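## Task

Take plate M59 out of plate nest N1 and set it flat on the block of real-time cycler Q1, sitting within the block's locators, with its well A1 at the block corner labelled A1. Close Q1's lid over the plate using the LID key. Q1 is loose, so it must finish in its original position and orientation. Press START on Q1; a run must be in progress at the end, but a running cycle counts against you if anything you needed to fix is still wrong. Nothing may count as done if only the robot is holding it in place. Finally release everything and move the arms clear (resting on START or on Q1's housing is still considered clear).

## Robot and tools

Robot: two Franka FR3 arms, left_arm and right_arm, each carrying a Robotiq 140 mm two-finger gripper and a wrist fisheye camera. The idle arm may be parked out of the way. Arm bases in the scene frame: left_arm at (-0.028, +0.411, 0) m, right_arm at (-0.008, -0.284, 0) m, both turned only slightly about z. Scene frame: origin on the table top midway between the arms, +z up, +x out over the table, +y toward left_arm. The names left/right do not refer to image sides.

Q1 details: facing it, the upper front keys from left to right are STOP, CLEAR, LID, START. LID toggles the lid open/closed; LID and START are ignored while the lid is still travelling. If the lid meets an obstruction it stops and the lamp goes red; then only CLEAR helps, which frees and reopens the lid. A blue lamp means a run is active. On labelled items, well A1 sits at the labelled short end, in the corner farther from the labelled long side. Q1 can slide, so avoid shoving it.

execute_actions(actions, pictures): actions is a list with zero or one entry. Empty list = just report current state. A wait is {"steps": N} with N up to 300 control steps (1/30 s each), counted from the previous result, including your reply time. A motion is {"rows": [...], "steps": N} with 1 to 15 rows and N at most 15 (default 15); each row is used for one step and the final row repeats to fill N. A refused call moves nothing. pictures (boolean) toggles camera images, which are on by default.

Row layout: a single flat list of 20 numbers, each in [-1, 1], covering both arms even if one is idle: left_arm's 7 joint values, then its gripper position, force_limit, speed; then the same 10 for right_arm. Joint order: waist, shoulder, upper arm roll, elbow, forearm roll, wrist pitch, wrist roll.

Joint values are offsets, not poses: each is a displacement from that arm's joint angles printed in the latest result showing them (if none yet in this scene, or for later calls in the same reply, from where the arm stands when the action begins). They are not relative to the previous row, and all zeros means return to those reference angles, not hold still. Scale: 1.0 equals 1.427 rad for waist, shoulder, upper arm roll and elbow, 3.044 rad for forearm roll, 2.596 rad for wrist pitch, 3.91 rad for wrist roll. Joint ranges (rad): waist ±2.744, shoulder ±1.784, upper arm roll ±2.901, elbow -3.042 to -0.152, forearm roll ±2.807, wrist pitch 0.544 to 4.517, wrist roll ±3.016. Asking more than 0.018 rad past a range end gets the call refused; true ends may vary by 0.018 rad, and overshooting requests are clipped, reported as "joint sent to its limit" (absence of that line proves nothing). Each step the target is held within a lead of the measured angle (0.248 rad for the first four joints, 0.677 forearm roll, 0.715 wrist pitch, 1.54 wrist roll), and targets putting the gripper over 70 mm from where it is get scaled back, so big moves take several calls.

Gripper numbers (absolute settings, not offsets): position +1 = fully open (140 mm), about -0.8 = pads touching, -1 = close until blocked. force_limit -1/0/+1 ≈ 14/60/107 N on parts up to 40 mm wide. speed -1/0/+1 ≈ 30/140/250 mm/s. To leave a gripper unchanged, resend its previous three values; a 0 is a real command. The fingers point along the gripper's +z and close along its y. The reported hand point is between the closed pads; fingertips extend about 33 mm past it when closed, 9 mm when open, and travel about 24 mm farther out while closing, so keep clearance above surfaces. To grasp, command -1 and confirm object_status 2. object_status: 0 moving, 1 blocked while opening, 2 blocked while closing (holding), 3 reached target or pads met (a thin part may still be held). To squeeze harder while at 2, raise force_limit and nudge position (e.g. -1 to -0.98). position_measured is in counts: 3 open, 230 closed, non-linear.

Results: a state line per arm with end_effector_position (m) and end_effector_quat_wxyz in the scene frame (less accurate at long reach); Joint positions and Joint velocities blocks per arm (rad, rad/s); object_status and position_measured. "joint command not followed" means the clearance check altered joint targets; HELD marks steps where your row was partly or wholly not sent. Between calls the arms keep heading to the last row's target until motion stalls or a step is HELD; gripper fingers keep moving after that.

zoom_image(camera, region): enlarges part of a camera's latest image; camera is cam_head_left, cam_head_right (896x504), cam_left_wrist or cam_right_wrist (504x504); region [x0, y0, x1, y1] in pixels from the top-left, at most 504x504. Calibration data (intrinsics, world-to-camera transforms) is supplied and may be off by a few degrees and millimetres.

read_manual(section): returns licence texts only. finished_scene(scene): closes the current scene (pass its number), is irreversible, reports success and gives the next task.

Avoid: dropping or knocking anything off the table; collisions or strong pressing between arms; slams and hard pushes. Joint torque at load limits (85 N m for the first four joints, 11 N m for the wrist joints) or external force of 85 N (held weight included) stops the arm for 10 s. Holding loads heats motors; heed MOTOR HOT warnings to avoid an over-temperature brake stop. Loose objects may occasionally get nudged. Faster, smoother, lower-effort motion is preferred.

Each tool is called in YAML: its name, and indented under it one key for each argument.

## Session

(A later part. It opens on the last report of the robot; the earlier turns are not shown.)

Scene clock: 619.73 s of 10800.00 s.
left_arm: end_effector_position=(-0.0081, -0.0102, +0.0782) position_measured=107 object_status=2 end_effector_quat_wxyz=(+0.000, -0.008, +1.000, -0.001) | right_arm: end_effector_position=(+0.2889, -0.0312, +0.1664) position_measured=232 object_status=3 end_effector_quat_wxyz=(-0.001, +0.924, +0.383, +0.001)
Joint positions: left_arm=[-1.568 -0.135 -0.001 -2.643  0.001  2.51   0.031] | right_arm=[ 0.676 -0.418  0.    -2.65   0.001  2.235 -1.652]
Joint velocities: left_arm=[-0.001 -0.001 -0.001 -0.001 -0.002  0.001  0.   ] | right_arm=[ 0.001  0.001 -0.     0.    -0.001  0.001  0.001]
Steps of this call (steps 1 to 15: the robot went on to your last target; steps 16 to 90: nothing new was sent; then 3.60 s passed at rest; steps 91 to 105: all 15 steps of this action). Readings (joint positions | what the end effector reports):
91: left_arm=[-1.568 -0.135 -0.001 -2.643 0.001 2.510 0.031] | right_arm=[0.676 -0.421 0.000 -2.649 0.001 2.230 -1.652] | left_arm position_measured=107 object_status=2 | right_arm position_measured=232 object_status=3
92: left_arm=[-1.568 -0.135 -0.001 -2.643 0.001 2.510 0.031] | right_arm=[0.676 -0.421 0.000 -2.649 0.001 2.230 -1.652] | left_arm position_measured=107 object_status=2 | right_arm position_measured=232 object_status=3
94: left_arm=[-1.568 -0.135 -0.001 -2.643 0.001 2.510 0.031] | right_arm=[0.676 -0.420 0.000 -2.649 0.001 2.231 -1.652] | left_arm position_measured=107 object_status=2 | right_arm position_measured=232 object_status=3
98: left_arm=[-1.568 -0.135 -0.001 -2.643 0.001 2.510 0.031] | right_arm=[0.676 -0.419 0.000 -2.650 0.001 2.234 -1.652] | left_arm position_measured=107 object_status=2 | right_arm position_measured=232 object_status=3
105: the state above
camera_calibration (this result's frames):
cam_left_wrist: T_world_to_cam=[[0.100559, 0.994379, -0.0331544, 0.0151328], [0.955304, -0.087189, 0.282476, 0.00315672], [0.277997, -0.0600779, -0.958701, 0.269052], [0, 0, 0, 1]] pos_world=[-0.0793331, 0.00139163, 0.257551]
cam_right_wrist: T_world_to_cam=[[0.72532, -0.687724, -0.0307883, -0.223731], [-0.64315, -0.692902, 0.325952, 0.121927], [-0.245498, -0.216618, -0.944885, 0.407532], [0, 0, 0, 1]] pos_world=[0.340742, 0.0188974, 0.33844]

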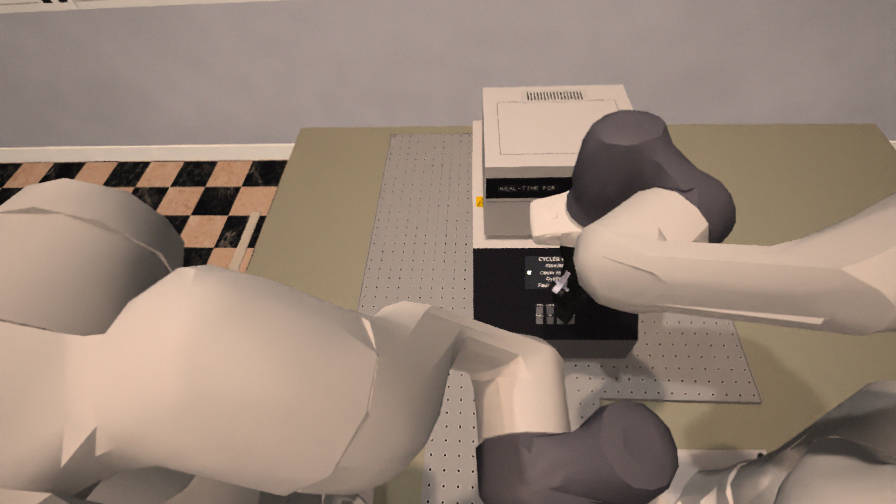

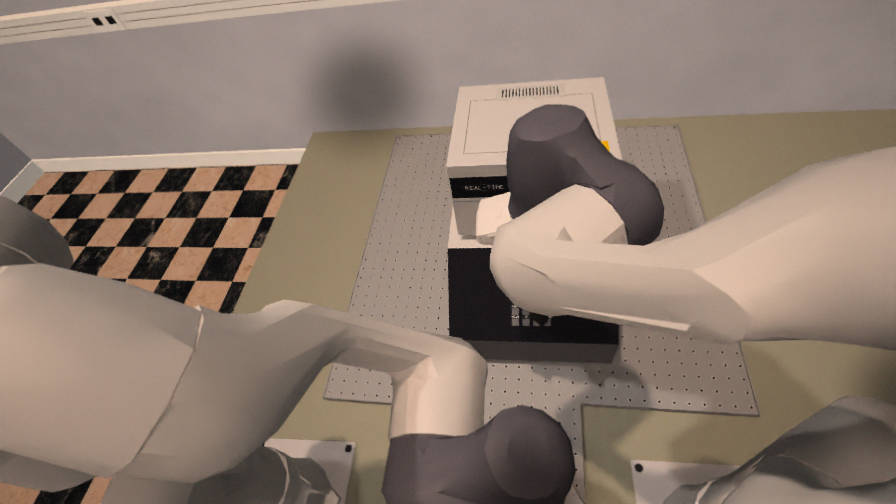

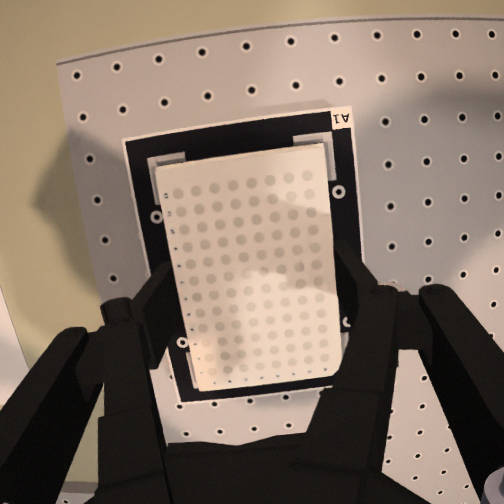

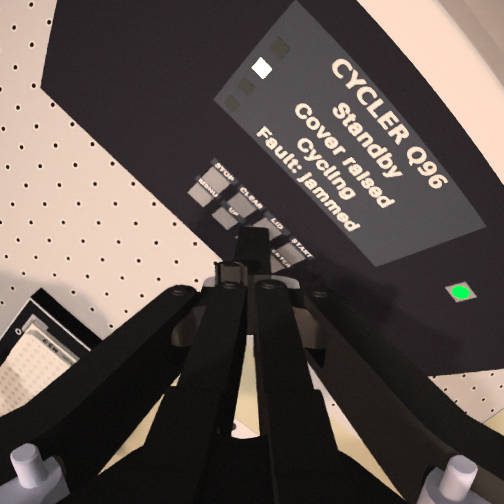

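execute_actions:
  actions:
    - {"rows":[ [0,0,0,0,0,-0.0005,0,-1,-0.4,-0.7, 0,-0.001,0,0.001,0,-0.0023,0,-1,-0.5,0], [0,0,0,0,0,-0.0018,0,-1,-0.4,-0.7, 0,-0.002,0,0.002,0,-0.0086,0,-1,-0.5,0], [0,-0.0005,0,0,0,-0.0037,0,-1,-0.4,-0.7, 0,-0.003,0,0.004,0,-0.0181,0,-1,-0.5,0], [0,-0.0012,0,0.0003,0,-0.0061,0,-1,-0.4,-0.7, 0,-0.0055,0,0.01,0,-0.0301,0,-1,-0.5,0], [0,-0.0028,0,0.0008,0,-0.0089,0,-1,-0.4,-0.7, 0,-0.0116,0,0.021,0,-0.0436,0,-1,-0.5,0], [0,-0.0055,0,0.0016,0,-0.0119,0,-1,-0.4,-0.7, 0,-0.0193,0,0.0348,0,-0.058,0,-1,-0.5,0], [0,-0.0089,0,0.0026,0,-0.0148,0,-1,-0.4,-0.7, 0,-0.028,0,0.0505,0,-0.0723,0,-1,-0.5,0], [0,-0.0128,0,0.0037,0,-0.0176,0,-1,-0.4,-0.7, 0,-0.0372,0,0.0672,0,-0.0858,0,-1,-0.5,0], [0,-0.017,0,0.0049,0,-0.02,0,-1,-0.4,-0.7, 0,-0.0464,0,0.0838,0,-0.0978,0,-1,-0.5,0], [0,-0.0212,0,0.0061,0,-0.022,0,-1,-0.4,-0.7, 0,-0.0551,0,0.0995,0,-0.1073,0,-1,-0.5,0], [0,-0.0252,0,0.0073,0,-0.0234,0,-1,-0.4,-0.7, 0,-0.0628,0,0.1133,0,-0.1136,0,-1,-0.5,0], [0,-0.0287,0,0.0084,0,-0.0245,0,-1,-0.4,-0.7, 0,-0.0689,0,0.1243,0,-0.1165,0,-1,-0.5,0], [0,-0.0316,0,0.0093,0,-0.025,0,-1,-0.4,-0.7, 0,-0.0729,0,0.1317,0,-0.117,0,-1,-0.5,0], [0,-0.0336,0,0.01,0,-0.025,0,-1,-0.4,-0.7, 0,-0.0744,0,0.1343,0,-0.117,0,-1,-0.5,0], [0,-0.0346,0,0.0105,0,-0.025,0,-1,-0.4,-0.7, 0,-0.0744,0,0.1343,0,-0.117,0,-1,-0.5,0]],"steps":15}

Scene clock: 699.57 s of 10800.00 s.
left_arm: end_effector_position=(-0.0080, -0.0113, +0.0956) position_measured=107 object_status=2 end_effector_quat_wxyz=(+0.000, -0.008, +1.000, -0.003) | right_arm: end_effector_position=(+0.2982, -0.0231, +0.2667) position_measured=232 object_status=3 end_effector_quat_wxyz=(-0.006, +0.924, +0.383, +0.018)
Joint positions: left_arm=[-1.568 -0.176 -0.001 -2.632  0.001  2.461  0.031] | right_arm=[ 0.676 -0.519  0.    -2.472  0.001  1.992 -1.652]
Joint velocities: left_arm=[-0.    -0.108 -0.     0.043  0.    -0.07  -0.001] | right_arm=[-0.002 -0.178 -0.     0.251 -0.001 -0.301  0.   ]
Steps of this call (steps 1 to 15: the robot went on to your last target; steps 16 to 390: nothing new was sent; then 66.33 s passed at rest; steps 391 to 405: all 15 steps of this action). Readings (joint positions | what the end effector reports):
391: left_arm=[-1.568 -0.135 -0.001 -2.643 0.001 2.510 0.031] | right_arm=[0.676 -0.419 0.000 -2.650 0.001 2.234 -1.652] | left_arm position_measured=107 object_status=2 | right_arm position_measured=232 object_status=3
392: left_arm=[-1.568 -0.135 -0.001 -2.643 0.001 2.510 0.031] | right_arm=[0.676 -0.420 0.000 -2.649 0.001 2.231 -1.652] | left_arm position_measured=107 object_status=2 | right_arm position_measured=232 object_status=3
394: left_arm=[-1.568 -0.135 -0.001 -2.643 0.001 2.508 0.031] | right_arm=[0.676 -0.421 0.000 -2.645 0.001 2.214 -1.652] | left_arm position_measured=107 object_status=2 | right_arm position_measured=232 object_status=3
398: left_arm=[-1.568 -0.143 -0.001 -2.641 0.001 2.493 0.031] | right_arm=[0.676 -0.442 0.000 -2.600 0.001 2.129 -1.652] | left_arm position_measured=107 object_status=2 | right_arm position_measured=232 object_status=3
405: the state above
camera_calibration (this result's frames):
cam_left_wrist: T_world_to_cam=[[0.100539, 0.994247, -0.0369403, 0.0171474], [0.955232, -0.0860773, 0.28306, -0.00198886], [0.278251, -0.0637452, -0.958391, 0.285645], [0, 0, 0, 1]] pos_world=[-0.0793052, 0.000988511, 0.274956]
cam_right_wrist: T_world_to_cam=[[0.726298, -0.686845, -0.0271342, -0.223125], [-0.651274, -0.700236, 0.292425, 0.112071], [-0.219851, -0.194715, -0.955904, 0.50221], [0, 0, 0, 1]] pos_world=[0.345456, 0.023012, 0.441238]

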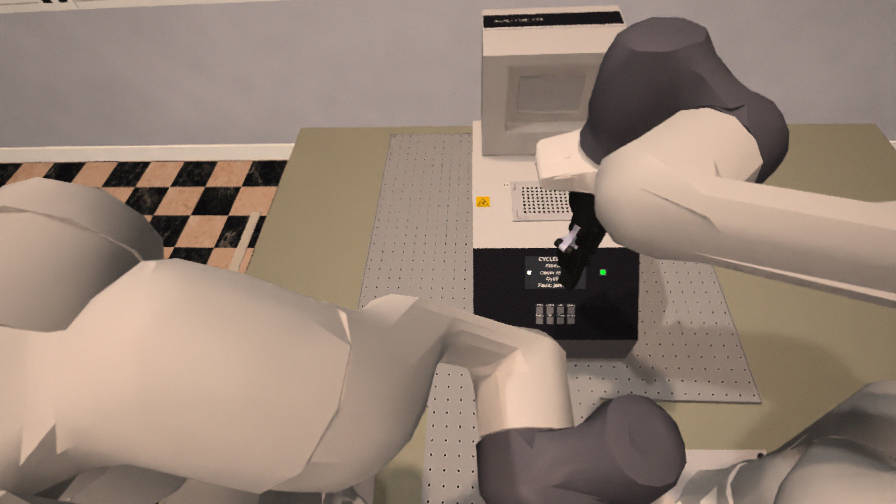

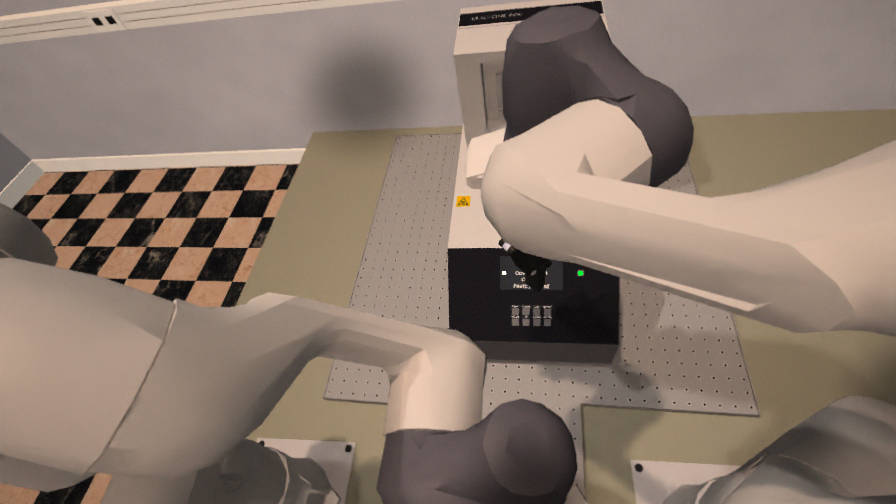

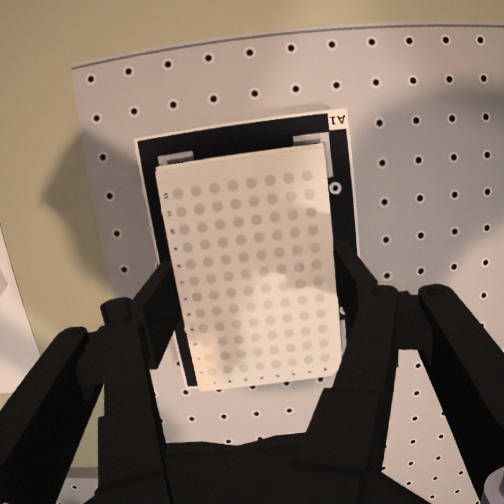

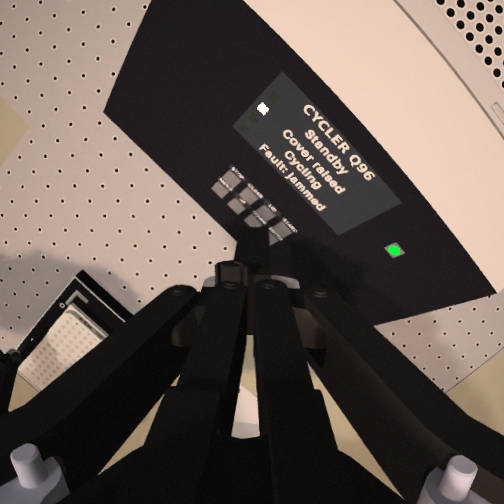

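execute_actions:
  actions:
    - {"rows":[ [0,-0.0056,0,0.0028,0,-0.01,0,-1,-0.4,-0.7, -0.007,-0.0036,0,0.0098,0,-0.0235,0,-1,-0.5,0], [0,-0.0056,0,0.0028,0,-0.0236,0,-1,-0.4,-0.7, -0.026,-0.0036,0,0.0098,0,-0.0235,0,-1,-0.5,0], [0,-0.0086,0,0.0074,0,-0.0443,0,-1,-0.4,-0.7, -0.057,-0.0036,0,0.0098,0,-0.0235,0,-1,-0.5,0], [0,-0.0169,0,0.0204,0,-0.0702,0,-1,-0.4,-0.7, -0.095,-0.0036,0,0.0098,0,-0.0235,0,-1,-0.5,0], [0,-0.0296,0,0.0401,0,-0.0996,0,-1,-0.4,-0.7, -0.141,-0.0036,0,0.0098,0,-0.0235,0,-1,-0.5,0], [0,-0.0457,0,0.0651,0,-0.1308,0,-1,-0.4,-0.7, -0.191,-0.0036,0,0.0098,0,-0.0235,0,-1,-0.5,0], [0,-0.0641,0,0.0939,0,-0.1619,0,-1,-0.4,-0.7, -0.245,-0.0036,0,0.0098,0,-0.0235,0,-1,-0.5,0], [0,-0.0841,0,0.1249,0,-0.1913,0,-1,-0.4,-0.7, -0.299,-0.0036,0,0.0098,0,-0.0235,0,-1,-0.5,0], [0,-0.1045,0,0.1567,0,-0.2172,0,-1,-0.4,-0.7, -0.353,-0.0036,0,0.0098,0,-0.0235,0,-1,-0.5,0], [0,-0.1245,0,0.1877,0,-0.2379,0,-1,-0.4,-0.7, -0.403,-0.0036,0,0.0098,0,-0.0235,0,-1,-0.5,0], [0,-0.1429,0,0.2165,0,-0.2515,0,-1,-0.4,-0.7, -0.449,-0.0036,0,0.0098,0,-0.0235,0,-1,-0.5,0], [0,-0.159,0,0.2415,0,-0.2565,0,-1,-0.4,-0.7, -0.487,-0.0036,0,0.0098,0,-0.0235,0,-1,-0.5,0], [0,-0.1717,0,0.2612,0,-0.2565,0,-1,-0.4,-0.7, -0.518,-0.0036,0,0.0098,0,-0.0235,0,-1,-0.5,0], [0,-0.18,0,0.2742,0,-0.2565,0,-1,-0.4,-0.7, -0.537,-0.0036,0,0.0098,0,-0.0235,0,-1,-0.5,0], [0,-0.183,0,0.2788,0,-0.2565,0,-1,-0.4,-0.7, -0.544,-0.0036,0,0.0098,0,-0.0235,0,-1,-0.5,0]],"steps":15}
  pictures: false

execute_actions:
  actions:
    - {"steps":15}

Scene clock: 788.50 s of 10800.00 s.
left_arm: end_effector_position=(-0.0068, -0.0351, +0.2996) position_measured=107 object_status=2 end_effector_quat_wxyz=(+0.002, -0.008, +1.000, -0.023) | right_arm: end_effector_position=(+0.3813, -0.2667, +0.2698) position_measured=232 object_status=3 end_effector_quat_wxyz=(-0.001, +0.998, +0.061, +0.000)
Joint positions: left_arm=[-1.568 -0.399 -0.001 -2.29   0.001  1.937  0.031] | right_arm=[ 0.013 -0.525  0.    -2.46   0.003  1.935 -1.652]
Joint velocities: left_arm=[-0.001 -0.659  0.     0.858 -0.001 -0.775 -0.   ] | right_arm=[-1.522  0.003 -0.109  0.004 -0.006 -0.    -0.   ]
Steps of this call (steps 1 to 30: the robot went on to your last target; steps 31 to 90: nothing new was sent; then 85.43 s passed at rest; steps 91 to 105: all 15 steps of this action). Readings (joint positions | what the end effector reports):
91: left_arm=[-1.568 -0.183 -0.001 -2.629 0.001 2.447 0.031] | right_arm=[0.674 -0.526 0.001 -2.460 0.001 1.936 -1.652] | left_arm position_measured=107 object_status=2 | right_arm position_measured=232 object_status=3
92: left_arm=[-1.568 -0.183 -0.001 -2.629 0.001 2.440 0.031] | right_arm=[0.666 -0.526 0.002 -2.460 0.001 1.935 -1.652] | left_arm position_measured=107 object_status=2 | right_arm position_measured=232 object_status=3
94: left_arm=[-1.568 -0.185 -0.001 -2.623 0.001 2.399 0.031] | right_arm=[0.618 -0.526 0.008 -2.460 0.002 1.935 -1.652] | left_arm position_measured=107 object_status=2 | right_arm position_measured=232 object_status=3
98: left_arm=[-1.568 -0.234 -0.001 -2.536 0.001 2.214 0.031] | right_arm=[0.413 -0.526 0.007 -2.460 0.002 1.935 -1.652] | left_arm position_measured=107 object_status=2 | right_arm position_measured=232 object_status=3
105: the state above

Scene clock: 789.00 s of 10800.00 s.
left_arm: end_effector_position=(-0.0078, -0.0135, +0.3317) position_measured=107 object_status=2 end_effector_quat_wxyz=(+0.001, -0.008, +1.000, -0.006) | right_arm: end_effector_position=(+0.3807, -0.3110, +0.2697) position_measured=232 object_status=3 end_effector_quat_wxyz=(-0.001, +1.000, +0.005, +0.000)
Joint positions: left_arm=[-1.568 -0.439 -0.001 -2.234  0.001  1.806  0.031] | right_arm=[-0.099 -0.525 -0.002 -2.46   0.002  1.935 -1.652]
Joint velocities: left_arm=[ 0.     0.    -0.     0.    -0.    -0.045 -0.   ] | right_arm=[-0.003 -0.     0.002  0.001  0.    -0.    -0.001]
Steps of this call (steps 1 to 15: the robot went on to your last target). Readings (joint positions | what the end effector reports):
1: left_arm=[-1.568 -0.419 -0.001 -2.266 0.001 1.914 0.031] | right_arm=[-0.029 -0.525 -0.005 -2.460 0.002 1.935 -1.652] | left_arm position_measured=107 object_status=2 | right_arm position_measured=232 object_status=3
2: left_arm=[-1.568 -0.433 -0.001 -2.250 0.001 1.895 0.031] | right_arm=[-0.058 -0.525 -0.008 -2.460 0.002 1.935 -1.652] | left_arm position_measured=107 object_status=2 | right_arm position_measured=232 object_status=3
4: left_arm=[-1.568 -0.446 -0.001 -2.235 0.001 1.866 0.031] | right_arm=[-0.086 -0.525 -0.010 -2.460 0.002 1.935 -1.652] | left_arm position_measured=107 object_status=2 | right_arm position_measured=232 object_status=3
8: left_arm=[-1.568 -0.442 -0.001 -2.233 0.001 1.829 0.031] | right_arm=[-0.097 -0.525 -0.005 -2.460 0.002 1.935 -1.652] | left_arm position_measured=107 object_status=2 | right_arm position_measured=232 object_status=3
15: the state above
camera_calibration (this result's frames):
cam_left_wrist: T_world_to_cam=[[0.100083, 0.994069, -0.0425508, 0.0298876], [0.955035, -0.0839818, 0.284351, -0.0695992], [0.279091, -0.0690962, -0.957776, 0.511422], [0, 0, 0, 1]] pos_world=[-0.0792547, -0.000218062, 0.51089]
cam_right_wrist: T_world_to_cam=[[0.0359244, -0.998816, -0.0328072, -0.313367], [-0.943526, -0.044718, 0.328266, 0.268733], [-0.329345, 0.0191617, -0.944015, 0.572144], [0, 0, 0, 1]] pos_world=[0.453247, -0.311942, 0.441616]

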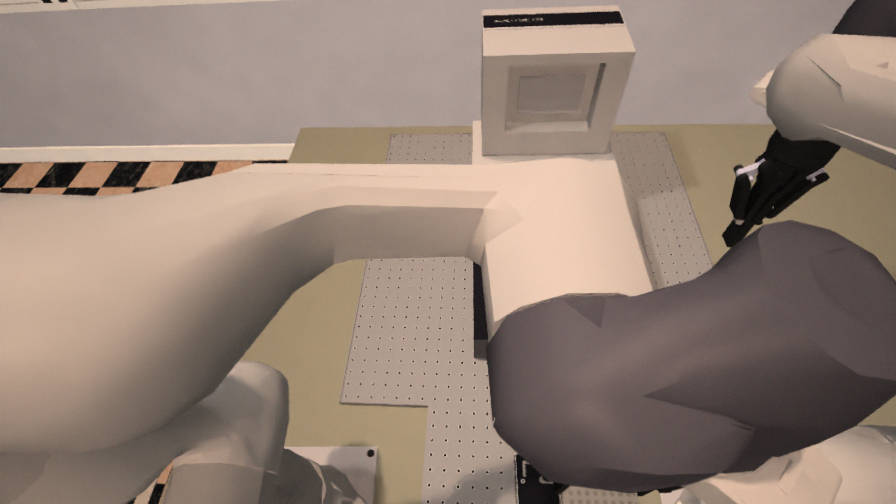

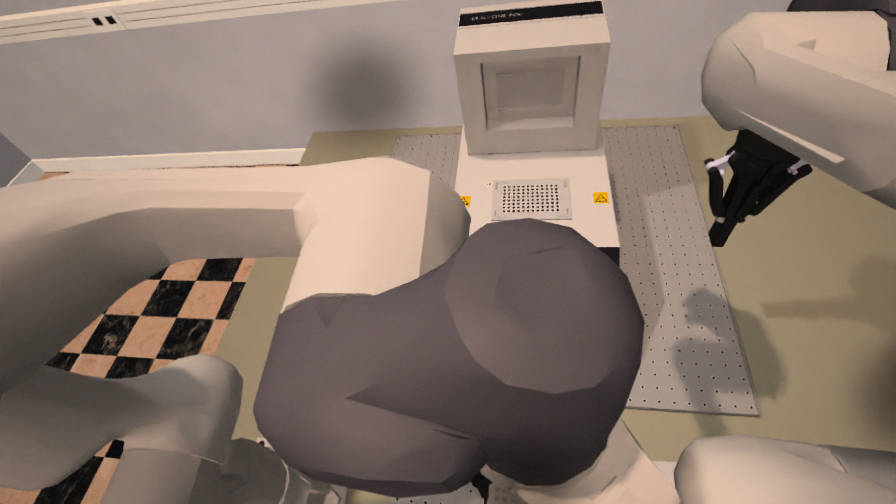

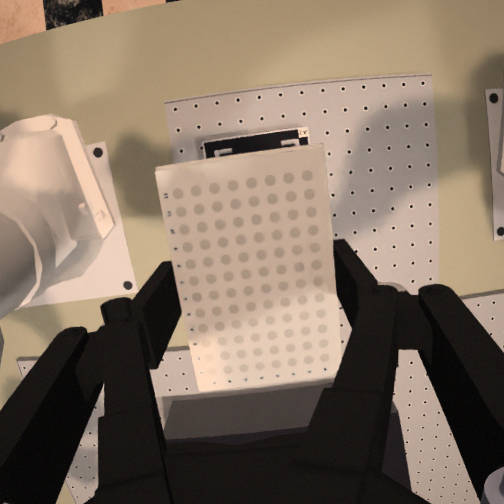

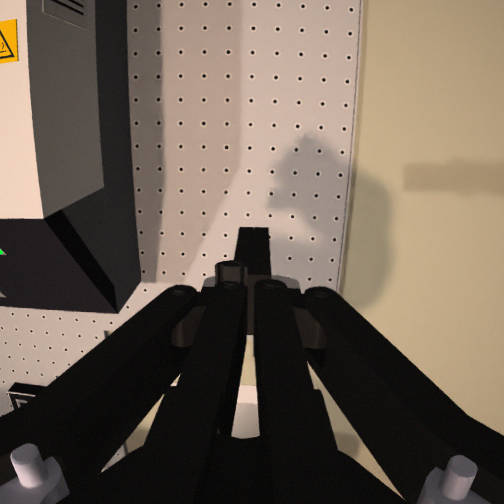

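zoom_image:
  camera: "cam_head_right"
  region: [450, 140, 630, 240]

Region (450, 140, 630, 240) of cam_head_right's 896x504 image, scaled by 2.800, with more detail than that image has.

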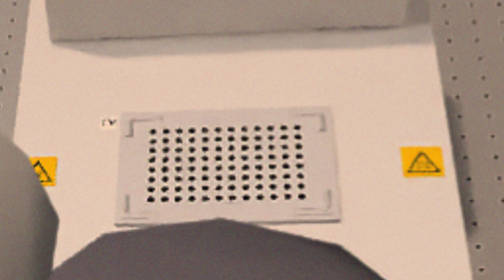

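execute_actions:
  actions:
    - {"rows":[ [0.0059,0.0053,0,0.0058,0,-0.004,-0.0018,-1,-0.4,-0.7, 0,0,0,0,0,0,0,-1,-0.5,0], [0.0207,0.0187,0,0.0204,0,-0.005,-0.0063,-1,-0.4,-0.7, 0,0,0,0,0,0,0,-1,-0.5,0], [0.0444,0.04,0,0.0436,0,-0.0065,-0.0136,-1,-0.4,-0.7, 0,0,0,0,0,0,0,-1,-0.5,0], [0.0769,0.0694,0,0.0756,0,-0.008,-0.0236,-1,-0.4,-0.7, 0,0,0,0,0,0,0,-1,-0.5,0], [0.1154,0.1041,0,0.1135,0,-0.01,-0.0354,-1,-0.4,-0.7, 0,0,0,0,0,0,0,-1,-0.5,0], [0.1597,0.1441,0,0.1571,0,-0.012,-0.049,-1,-0.4,-0.7, 0,0,0,0,0,0,0,-1,-0.5,0], [0.2071,0.1868,0,0.2036,0,-0.0145,-0.0635,-1,-0.4,-0.7, 0,0,0,0,0,0,0,-1,-0.5,0], [0.2544,0.2295,0,0.2502,0,-0.017,-0.078,-1,-0.4,-0.7, 0,0,0,0,0,0,0,-1,-0.5,0], [0.3017,0.2722,0,0.2967,0,-0.019,-0.0925,-1,-0.4,-0.7, 0,0,0,0,0,0,0,-1,-0.5,0], [0.349,0.3149,0,0.3433,0,-0.021,-0.107,-1,-0.4,-0.7, 0,0,0,0,0,0,0,-1,-0.5,0], [0.3964,0.3576,0,0.3898,0,-0.023,-0.1215,-1,-0.4,-0.7, 0,0,0,0,0,0,0,-1,-0.5,0], [0.4437,0.4003,0,0.4364,0,-0.025,-0.136,-1,-0.4,-0.7, 0,0,0,0,0,0,0,-1,-0.5,0], [0.491,0.443,0,0.4829,0,-0.027,-0.1505,-1,-0.4,-0.7, 0,0,0,0,0,0,0,-1,-0.5,0], [0.5413,0.4883,0,0.5323,0,-0.029,-0.1659,-1,-0.4,-0.7, 0,0,0,0,0,0,0,-1,-0.5,0], [0.5916,0.5337,0,0.5818,0,-0.0315,-0.182,-1,-0.4,-0.7, 0,0,0,0,0,0,0,-1,-0.5,0]],"steps":15}
  pictures: false

execute_actions:
  actions:
    - {"steps":30}

Scene clock: 833.07 s of 10800.00 s.
left_arm: end_effector_position=(+0.2332, -0.0865, +0.3400) position_measured=107 object_status=2 end_effector_quat_wxyz=(+0.001, -0.322, +0.947, -0.004) | right_arm: end_effector_position=(+0.3806, -0.3111, +0.2697) position_measured=232 object_status=3 end_effector_quat_wxyz=(-0.001, +1.000, +0.005, +0.000)
Joint positions: left_arm=[-1.124 -0.013 -0.009 -1.776  0.     1.771 -0.173] | right_arm=[-0.099 -0.525 -0.002 -2.46   0.002  1.935 -1.652]
Joint velocities: left_arm=[ 0.949  1.005  0.067  0.975  0.    -0.034 -0.688] | right_arm=[ 0.    -0.001 -0.001 -0.     0.001  0.001 -0.001]
Steps of this call (steps 1 to 15: the robot went on to your last target; steps 16 to 90: nothing new was sent; then 40.57 s passed at rest; steps 91 to 105: all 15 steps of this action). Readings (joint positions | what the end effector reports):
91: left_arm=[-1.567 -0.437 -0.002 -2.232 0.001 1.799 0.031] | right_arm=[-0.099 -0.525 -0.002 -2.460 0.002 1.935 -1.652] | left_arm position_measured=107 object_status=2 | right_arm position_measured=232 object_status=3
92: left_arm=[-1.560 -0.432 -0.003 -2.225 0.001 1.798 0.029] | right_arm=[-0.099 -0.525 -0.002 -2.460 0.002 1.935 -1.652] | left_arm position_measured=107 object_status=2 | right_arm position_measured=232 object_status=3
94: left_arm=[-1.523 -0.398 -0.009 -2.184 0.000 1.794 0.016] | right_arm=[-0.099 -0.525 -0.002 -2.460 0.002 1.935 -1.652] | left_arm position_measured=107 object_status=2 | right_arm position_measured=232 object_status=3
98: left_arm=[-1.376 -0.264 -0.012 -2.035 0.000 1.787 -0.038] | right_arm=[-0.099 -0.525 -0.002 -2.460 0.002 1.935 -1.652] | left_arm position_measured=107 object_status=2 | right_arm position_measured=232 object_status=3
105: the state above

Scene clock: 834.07 s of 10800.00 s.
left_arm: end_effector_position=(+0.4222, -0.0401, +0.3158) position_measured=107 object_status=2 end_effector_quat_wxyz=(+0.000, -0.584, +0.812, -0.000) | right_arm: end_effector_position=(+0.3806, -0.3111, +0.2697) position_measured=232 object_status=3 end_effector_quat_wxyz=(-0.001, +1.000, +0.005, +0.000)
Joint positions: left_arm=[-0.829  0.246 -0.003 -1.499  0.001  1.745 -0.462] | right_arm=[-0.099 -0.525 -0.002 -2.46   0.002  1.935 -1.652]
Joint velocities: left_arm=[-0.003 -0.001 -0.004  0.002 -0.    -0.004 -0.103] | right_arm=[-0.002  0.001 -0.     0.    -0.     0.     0.001]
Steps of this call (steps 1 to 15: the robot went on to your last target; steps 16 to 30: nothing new was sent). Readings (joint positions | what the end effector reports):
1: left_arm=[-1.111 0.001 0.004 -1.772 0.001 1.774 -0.174] | right_arm=[-0.099 -0.525 -0.002 -2.460 0.002 1.935 -1.652] | left_arm position_measured=107 object_status=2 | right_arm position_measured=232 object_status=3 HELD
2: left_arm=[-1.104 0.006 0.008 -1.774 0.001 1.773 -0.176] | right_arm=[-0.099 -0.525 -0.002 -2.460 0.002 1.935 -1.652] | left_arm position_measured=107 object_status=2 | right_arm position_measured=232 object_status=3
4: left_arm=[-1.094 0.017 0.004 -1.760 0.001 1.770 -0.187] | right_arm=[-0.099 -0.525 -0.002 -2.460 0.002 1.935 -1.652] | left_arm position_measured=107 object_status=2 | right_arm position_measured=232 object_status=3
8: left_arm=[-1.046 0.066 -0.008 -1.697 0.001 1.765 -0.234] | right_arm=[-0.099 -0.525 -0.002 -2.460 0.002 1.935 -1.652] | left_arm position_measured=107 object_status=2 | right_arm position_measured=232 object_status=3
30: the state above
A step was HELD (marked above), so your last target was given up. An arm can still carry out its HELD step.
joint command not followed: on one or more control steps a check withheld the commanded joint targets of the left arm, and it was not sent them on those steps.
cause: the commanded joint targets would bring a part of the robot too close to another arm (a part of this arm just beyond joint 7 (wrist roll) and a part of the other arm just beyond its joint 5 (forearm roll)); next, command targets that bring no part of the robot closer to that arm.
camera_calibration (this result's frames):
cam_left_wrist: T_world_to_cam=[[-0.904184, 0.425958, -0.0317959, 0.410491], [0.400808, 0.871817, 0.281581, -0.204771], [0.147662, 0.241857, -0.959011, 0.44274], [0, 0, 0, 1]] pos_world=[0.387858, -0.103409, 0.495304]
cam_right_wrist: T_world_to_cam=[[0.0358399, -0.998822, -0.0327035, -0.313398], [-0.943477, -0.0446072, 0.328423, 0.268661], [-0.329495, 0.0190843, -0.943964, 0.572138], [0, 0, 0, 1]] pos_world=[0.453224, -0.311964, 0.441595]

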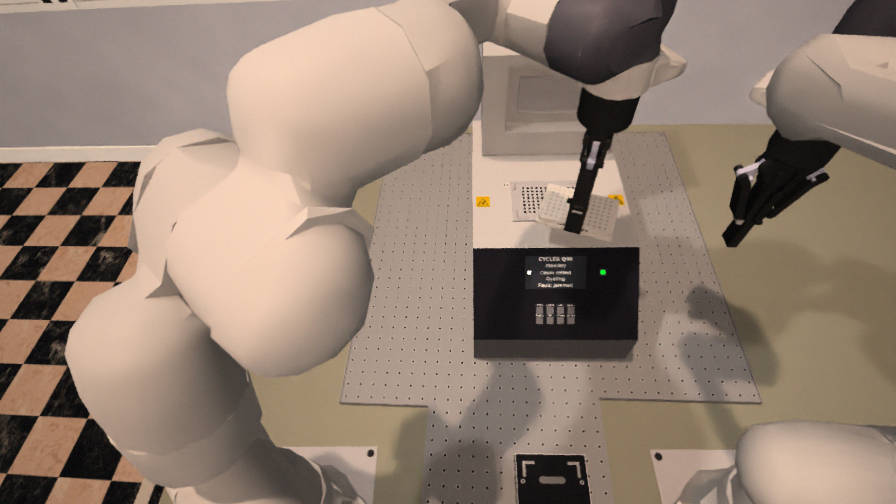

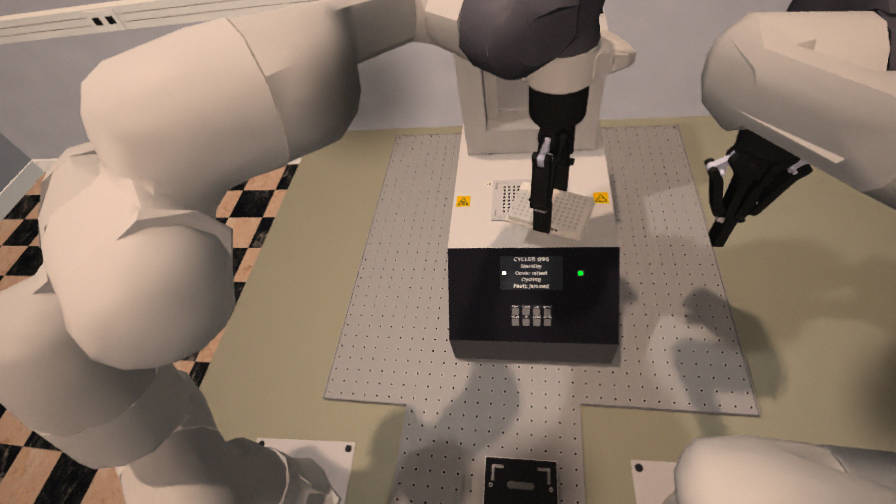

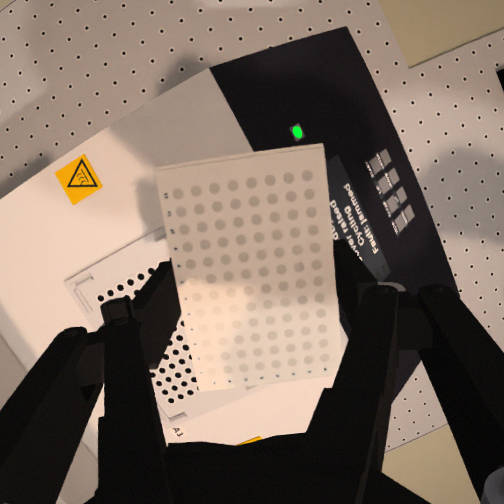

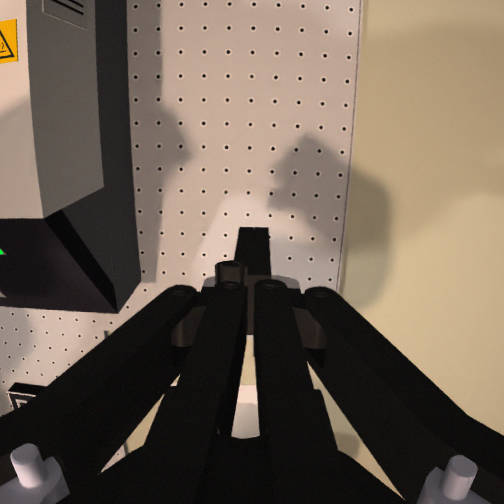

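execute_actions:
  actions:
    - {"rows":[ [0.0009,0.0007,0,0.0008,0,-0.001,-0.006,-1,-0.4,-0.7, -0.002,0,0,0,0,0,0,-1,-0.5,0], [0.0036,0.0026,0,0.0032,0,-0.002,-0.01,-1,-0.4,-0.7, -0.009,0,0,0,0,0,0,-1,-0.5,0], [0.0077,0.0056,0.001,0.0069,0,-0.003,-0.016,-1,-0.4,-0.7, -0.018,0,0,0,0,0,0,-1,-0.5,0], [0.0129,0.0094,0.001,0.0117,0,-0.004,-0.022,-1,-0.4,-0.7, -0.031,0,0,0,0,0,0,-1,-0.5,0], [0.0191,0.0139,0.002,0.0173,0,-0.005,-0.028,-1,-0.4,-0.7, -0.046,0,0,0,0,0,0,-1,-0.5,0], [0.0259,0.0189,0.002,0.0235,0,-0.006,-0.034,-1,-0.4,-0.7, -0.062,0,0,0,0,0,0,-1,-0.5,0], [0.0332,0.0242,0.002,0.0301,0,-0.007,-0.04,-1,-0.4,-0.7, -0.079,0,0,0,0,0,0,-1,-0.5,0], [0.0405,0.0295,0.002,0.0367,0,-0.0075,-0.045,-1,-0.4,-0.7, -0.097,0,0,0,0,0,0,-1,-0.5,0], [0.0478,0.0348,0.002,0.0433,0,-0.008,-0.049,-1,-0.4,-0.7, -0.114,0,0,0,0,0,0,-1,-0.5,0], [0.0546,0.0398,0.002,0.0495,0,-0.0082,-0.052,-1,-0.4,-0.7, -0.13,0,0,0,0,0,0,-1,-0.5,0], [0.0608,0.0443,0.002,0.0551,0,-0.0082,-0.054,-1,-0.4,-0.7, -0.145,0,0,0,0,0,0,-1,-0.5,0], [0.066,0.0481,0.002,0.0599,0,-0.0082,-0.0555,-1,-0.4,-0.7, -0.158,0,0,0,0,0,0,-1,-0.5,0], [0.0701,0.0511,0.002,0.0636,0,-0.0082,-0.056,-1,-0.4,-0.7, -0.167,0,0,0,0,0,0,-1,-0.5,0], [0.0728,0.053,0.002,0.066,0,-0.0082,-0.056,-1,-0.4,-0.7, -0.174,0,0,0,0,0,0,-1,-0.5,0], [0.0742,0.0537,0.002,0.0672,0,-0.0082,-0.056,-1,-0.4,-0.7, -0.176,0,0,0,0,0,0,-1,-0.5,0]],"steps":15}
  pictures: false

execute_actions:
  actions:
    - {"steps":20}

Scene clock: 859.00 s of 10800.00 s.
left_arm: end_effector_position=(+0.4802, -0.0047, +0.3102) position_measured=107 object_status=2 end_effector_quat_wxyz=(+0.001, -0.680, +0.734, -0.000) | right_arm: end_effector_position=(+0.3642, -0.3988, +0.2697) position_measured=232 object_status=3 end_effector_quat_wxyz=(-0.002, +0.994, -0.110, +0.000)
Joint positions: left_arm=[-0.733  0.315  0.001 -1.415  0.001  1.73  -0.609] | right_arm=[-0.328 -0.525 -0.003 -2.46   0.002  1.935 -1.652]
Joint velocities: left_arm=[ 0.165  0.105  0.031  0.11   0.001 -0.014 -0.224] | right_arm=[-0.319 -0.    -0.026  0.    -0.001 -0.    -0.001]
Steps of this call (steps 1 to 90: nothing new was sent; then 21.43 s passed at rest; steps 91 to 105: all 15 steps of this action). Readings (joint positions | what the end effector reports):
91: left_arm=[-0.829 0.246 -0.003 -1.499 0.001 1.744 -0.493] | right_arm=[-0.099 -0.525 -0.002 -2.460 0.002 1.935 -1.652] | left_arm position_measured=107 object_status=2 | right_arm position_measured=232 object_status=3
92: left_arm=[-0.829 0.246 -0.003 -1.498 0.001 1.744 -0.494] | right_arm=[-0.102 -0.525 -0.001 -2.460 0.002 1.935 -1.652] | left_arm position_measured=107 object_status=2 | right_arm position_measured=232 object_status=3
94: left_arm=[-0.824 0.250 -0.004 -1.492 0.001 1.742 -0.501] | right_arm=[-0.117 -0.525 0.000 -2.460 0.002 1.935 -1.652] | left_arm position_measured=107 object_status=2 | right_arm position_measured=232 object_status=3
98: left_arm=[-0.796 0.271 -0.004 -1.465 0.001 1.736 -0.538] | right_arm=[-0.188 -0.525 0.001 -2.460 0.002 1.935 -1.652] | left_arm position_measured=107 object_status=2 | right_arm position_measured=232 object_status=3
105: the state above

Scene clock: 859.67 s of 10800.00 s.
left_arm: end_effector_position=(+0.4856, -0.0009, +0.3105) position_measured=107 object_status=2 end_effector_quat_wxyz=(-0.001, +0.705, -0.709, +0.000) | right_arm: end_effector_position=(+0.3617, -0.4067, +0.2697) position_measured=232 object_status=3 end_effector_quat_wxyz=(-0.002, +0.993, -0.121, +0.000)
Joint positions: left_arm=[-0.723  0.321  0.001 -1.405  0.001  1.727 -0.67 ] | right_arm=[-0.349 -0.525 -0.004 -2.46   0.002  1.935 -1.652]
Joint velocities: left_arm=[ 0.001  0.001 -0.     0.    -0.001 -0.    -0.027] | right_arm=[ 0.     0.001 -0.001 -0.002 -0.002  0.     0.   ]
Steps of this call (steps 1 to 20: the robot went on to your last target). Readings (joint positions | what the end effector reports):
1: left_arm=[-0.728 0.318 0.002 -1.412 0.001 1.729 -0.617] | right_arm=[-0.336 -0.525 -0.004 -2.460 0.002 1.935 -1.652] | left_arm position_measured=107 object_status=2 | right_arm position_measured=232 object_status=3
2: left_arm=[-0.725 0.320 0.003 -1.410 0.001 1.729 -0.623] | right_arm=[-0.341 -0.525 -0.004 -2.460 0.002 1.935 -1.652] | left_arm position_measured=107 object_status=2 | right_arm position_measured=232 object_status=3
4: left_arm=[-0.723 0.321 0.003 -1.407 0.001 1.728 -0.634] | right_arm=[-0.346 -0.525 -0.004 -2.460 0.002 1.935 -1.652] | left_arm position_measured=107 object_status=2 | right_arm position_measured=232 object_status=3
8: left_arm=[-0.723 0.321 0.001 -1.405 0.001 1.728 -0.649] | right_arm=[-0.348 -0.525 -0.004 -2.460 0.002 1.935 -1.652] | left_arm position_measured=107 object_status=2 | right_arm position_measured=232 object_status=3
20: the state above
camera_calibration (this result's frames):
cam_left_wrist: T_world_to_cam=[[-0.991979, 0.122037, -0.0329477, 0.493669], [0.107913, 0.953314, 0.282041, -0.120687], [0.065829, 0.276223, -0.958836, 0.458468], [0, 0, 0, 1]] pos_world=[0.472552, -0.0718325, 0.4899]
cam_right_wrist: T_world_to_cam=[[-0.213551, -0.976352, -0.0336635, -0.308624], [-0.925053, 0.19101, 0.328317, 0.33576], [-0.314123, 0.101253, -0.943967, 0.595596], [0, 0, 0, 1]] pos_world=[0.431779, -0.425765, 0.441598]

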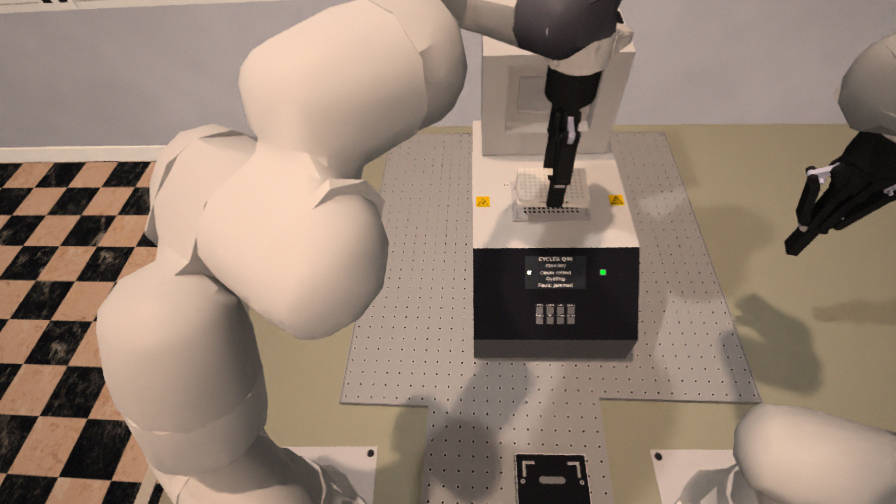

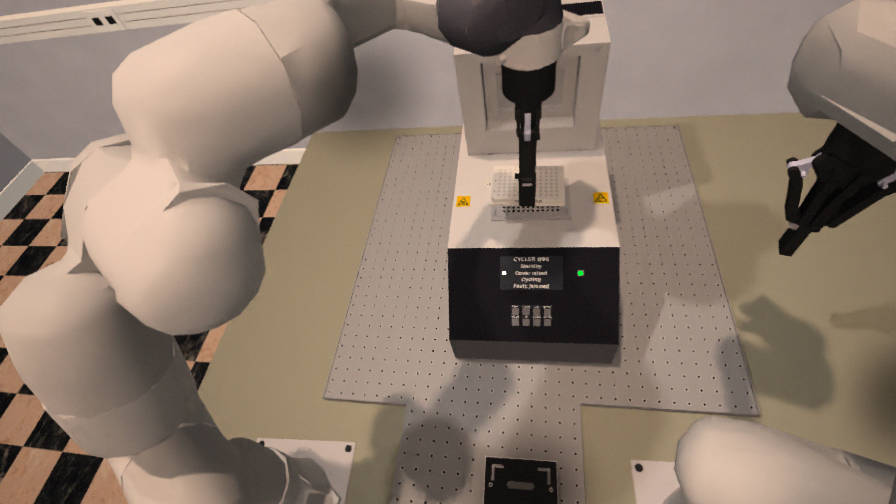

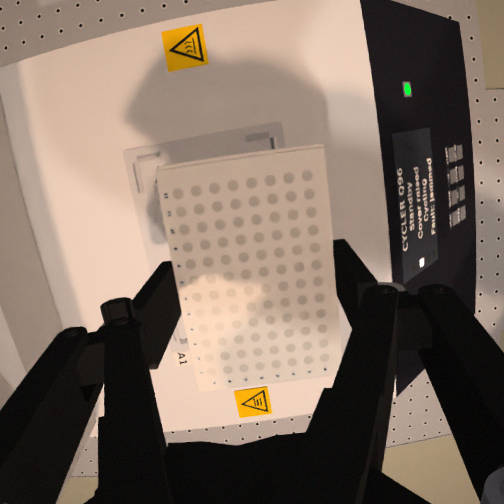

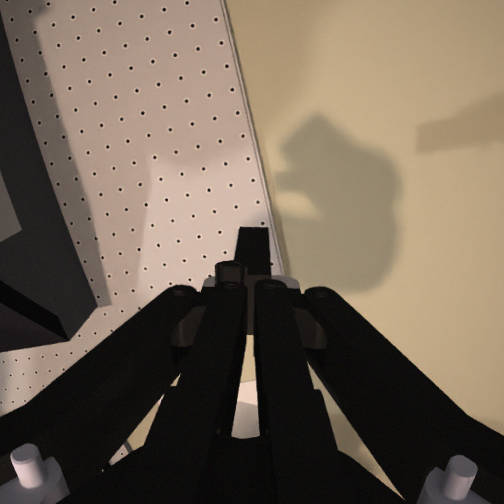

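execute_actions:
  actions: []

zoom_image:
  camera: "cam_left_wrist"
  region: [110, 100, 350, 280]

Scene clock: 863.77 s of 10800.00 s.
left_arm: end_effector_position=(+0.4856, -0.0010, +0.3105) position_measured=107 object_status=2 end_effector_quat_wxyz=(-0.001, +0.708, -0.707, +0.000) | right_arm: end_effector_position=(+0.3617, -0.4067, +0.2697) position_measured=232 object_status=3 end_effector_quat_wxyz=(-0.002, +0.993, -0.121, +0.000)
Joint positions: left_arm=[-0.723  0.321  0.001 -1.405  0.001  1.727 -0.678] | right_arm=[-0.349 -0.525 -0.003 -2.46   0.002  1.935 -1.652]
Joint velocities: left_arm=[-0.    -0.    -0.001  0.001 -0.002  0.     0.   ] | right_arm=[-0.002 -0.     0.    -0.     0.001 -0.    -0.001]
Steps of this call (steps 1 to 30: the robot went on to your last target; steps 31 to 90: nothing new was sent; then 1.10 s passed at rest). Readings (joint positions | what the end effector reports):
1: left_arm=[-0.723 0.321 0.001 -1.405 0.001 1.727 -0.671] | right_arm=[-0.349 -0.525 -0.003 -2.460 0.002 1.935 -1.652] | left_arm position_measured=107 object_status=2 | right_arm position_measured=232 object_status=3
2: left_arm=[-0.723 0.321 0.001 -1.405 0.001 1.727 -0.671] | right_arm=[-0.349 -0.525 -0.003 -2.460 0.002 1.935 -1.652] | left_arm position_measured=107 object_status=2 | right_arm position_measured=232 object_status=3
4: left_arm=[-0.723 0.321 0.001 -1.405 0.001 1.727 -0.673] | right_arm=[-0.349 -0.525 -0.003 -2.460 0.002 1.935 -1.652] | left_arm position_measured=107 object_status=2 | right_arm position_measured=232 object_status=3
8: left_arm=[-0.723 0.321 0.001 -1.405 0.001 1.727 -0.674] | right_arm=[-0.349 -0.525 -0.003 -2.460 0.002 1.935 -1.652] | left_arm position_measured=107 object_status=2 | right_arm position_measured=232 object_status=3
90: the state above
All arms were judged still, so your last target was given up. Only a new action makes them travel on or press farther. Fingers that are still opening or closing keep moving.
camera_calibration (this result's frames):
cam_left_wrist: T_world_to_cam=[[-0.99286, 0.114657, -0.0329142, 0.494016], [0.100833, 0.954104, 0.281989, -0.117165], [0.0637354, 0.276656, -0.958853, 0.45959], [0, 0, 0, 1]] pos_world=[0.473011, -0.0720034, 0.489979]
cam_right_wrist: T_world_to_cam=[[-0.213561, -0.976352, -0.0335951, -0.308647], [-0.925044, 0.191041, 0.328325, 0.335766], [-0.314142, 0.101194, -0.943967, 0.595579], [0, 0, 0, 1]] pos_world=[0.43178, -0.425763, 0.441598]

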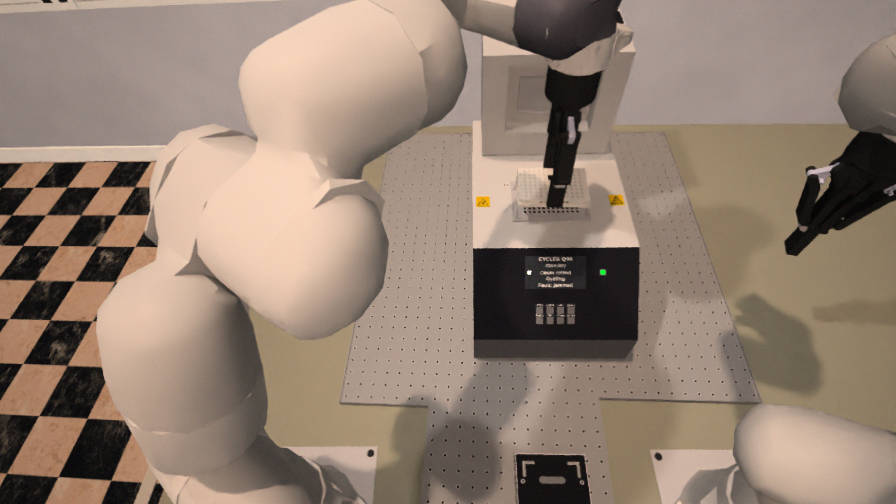

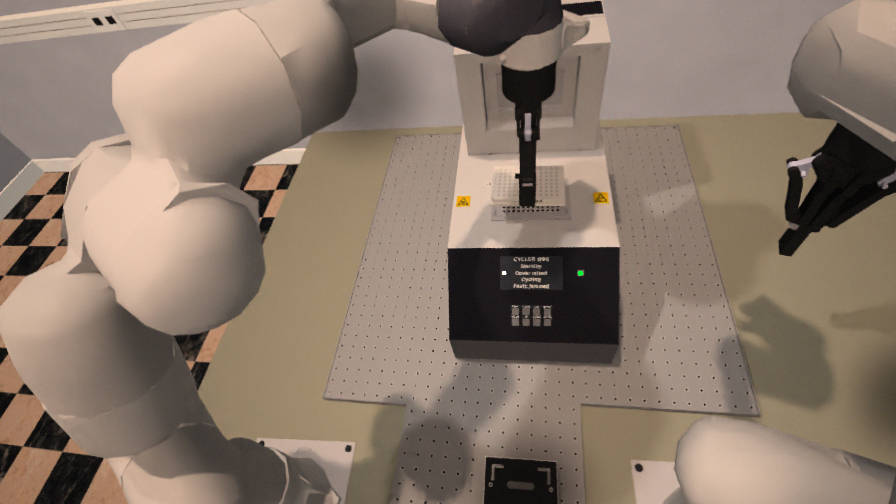

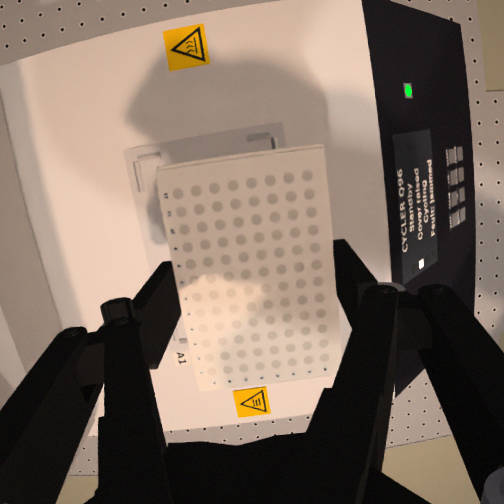

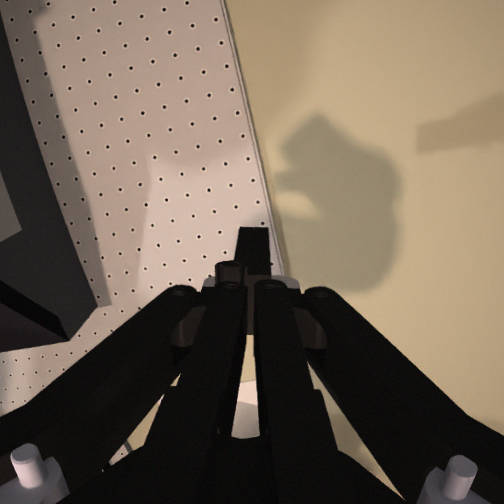

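Region (110, 100, 350, 280) of cam_left_wrist's 504x504 image, scaled by 2.100, with more detail than that image has; it fills the top 378 rows of this view, and the rest is white.

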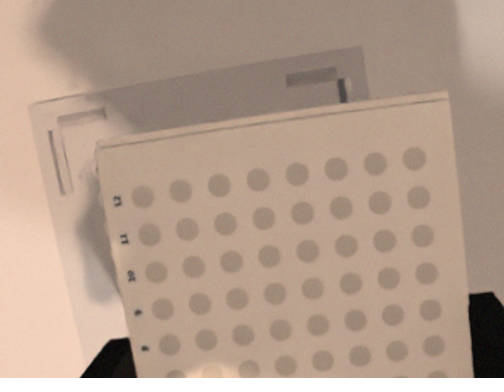

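zoom_image:
  camera: "cam_left_wrist"
  region: [115, 130, 215, 210]

zoom_image:
  camera: "cam_left_wrist"
  region: [235, 110, 335, 190]

Region (115, 130, 215, 210) of cam_left_wrist's 504x504 image, scaled by 5.040, with more detail than that image has; it fills the top 403 rows of this view, and the rest is white.

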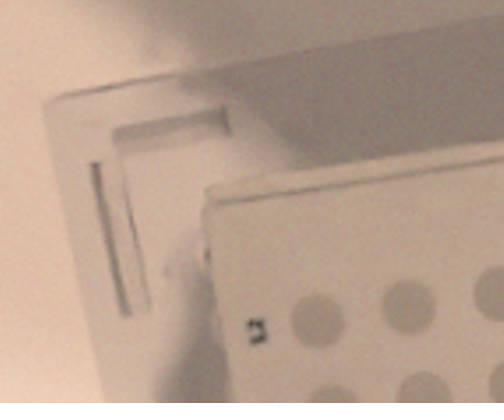

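Region (235, 110, 335, 190) of cam_left_wrist's 504x504 image, scaled by 5.040, with more detail than that image has; it fills the top 403 rows of this view, and the rest is white.

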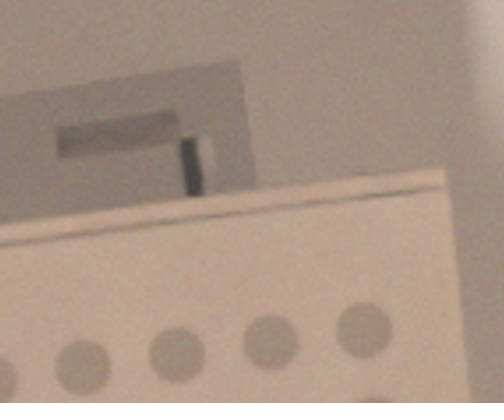

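zoom_image:
  camera: "cam_head_left"
  region: [495, 155, 615, 235]

Region (495, 155, 615, 235) of cam_head_left's 896x504 image, scaled by 4.200, with more detail than that image has.

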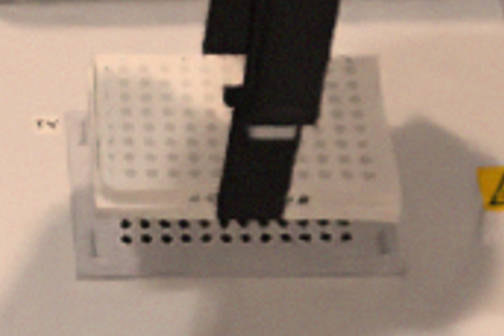

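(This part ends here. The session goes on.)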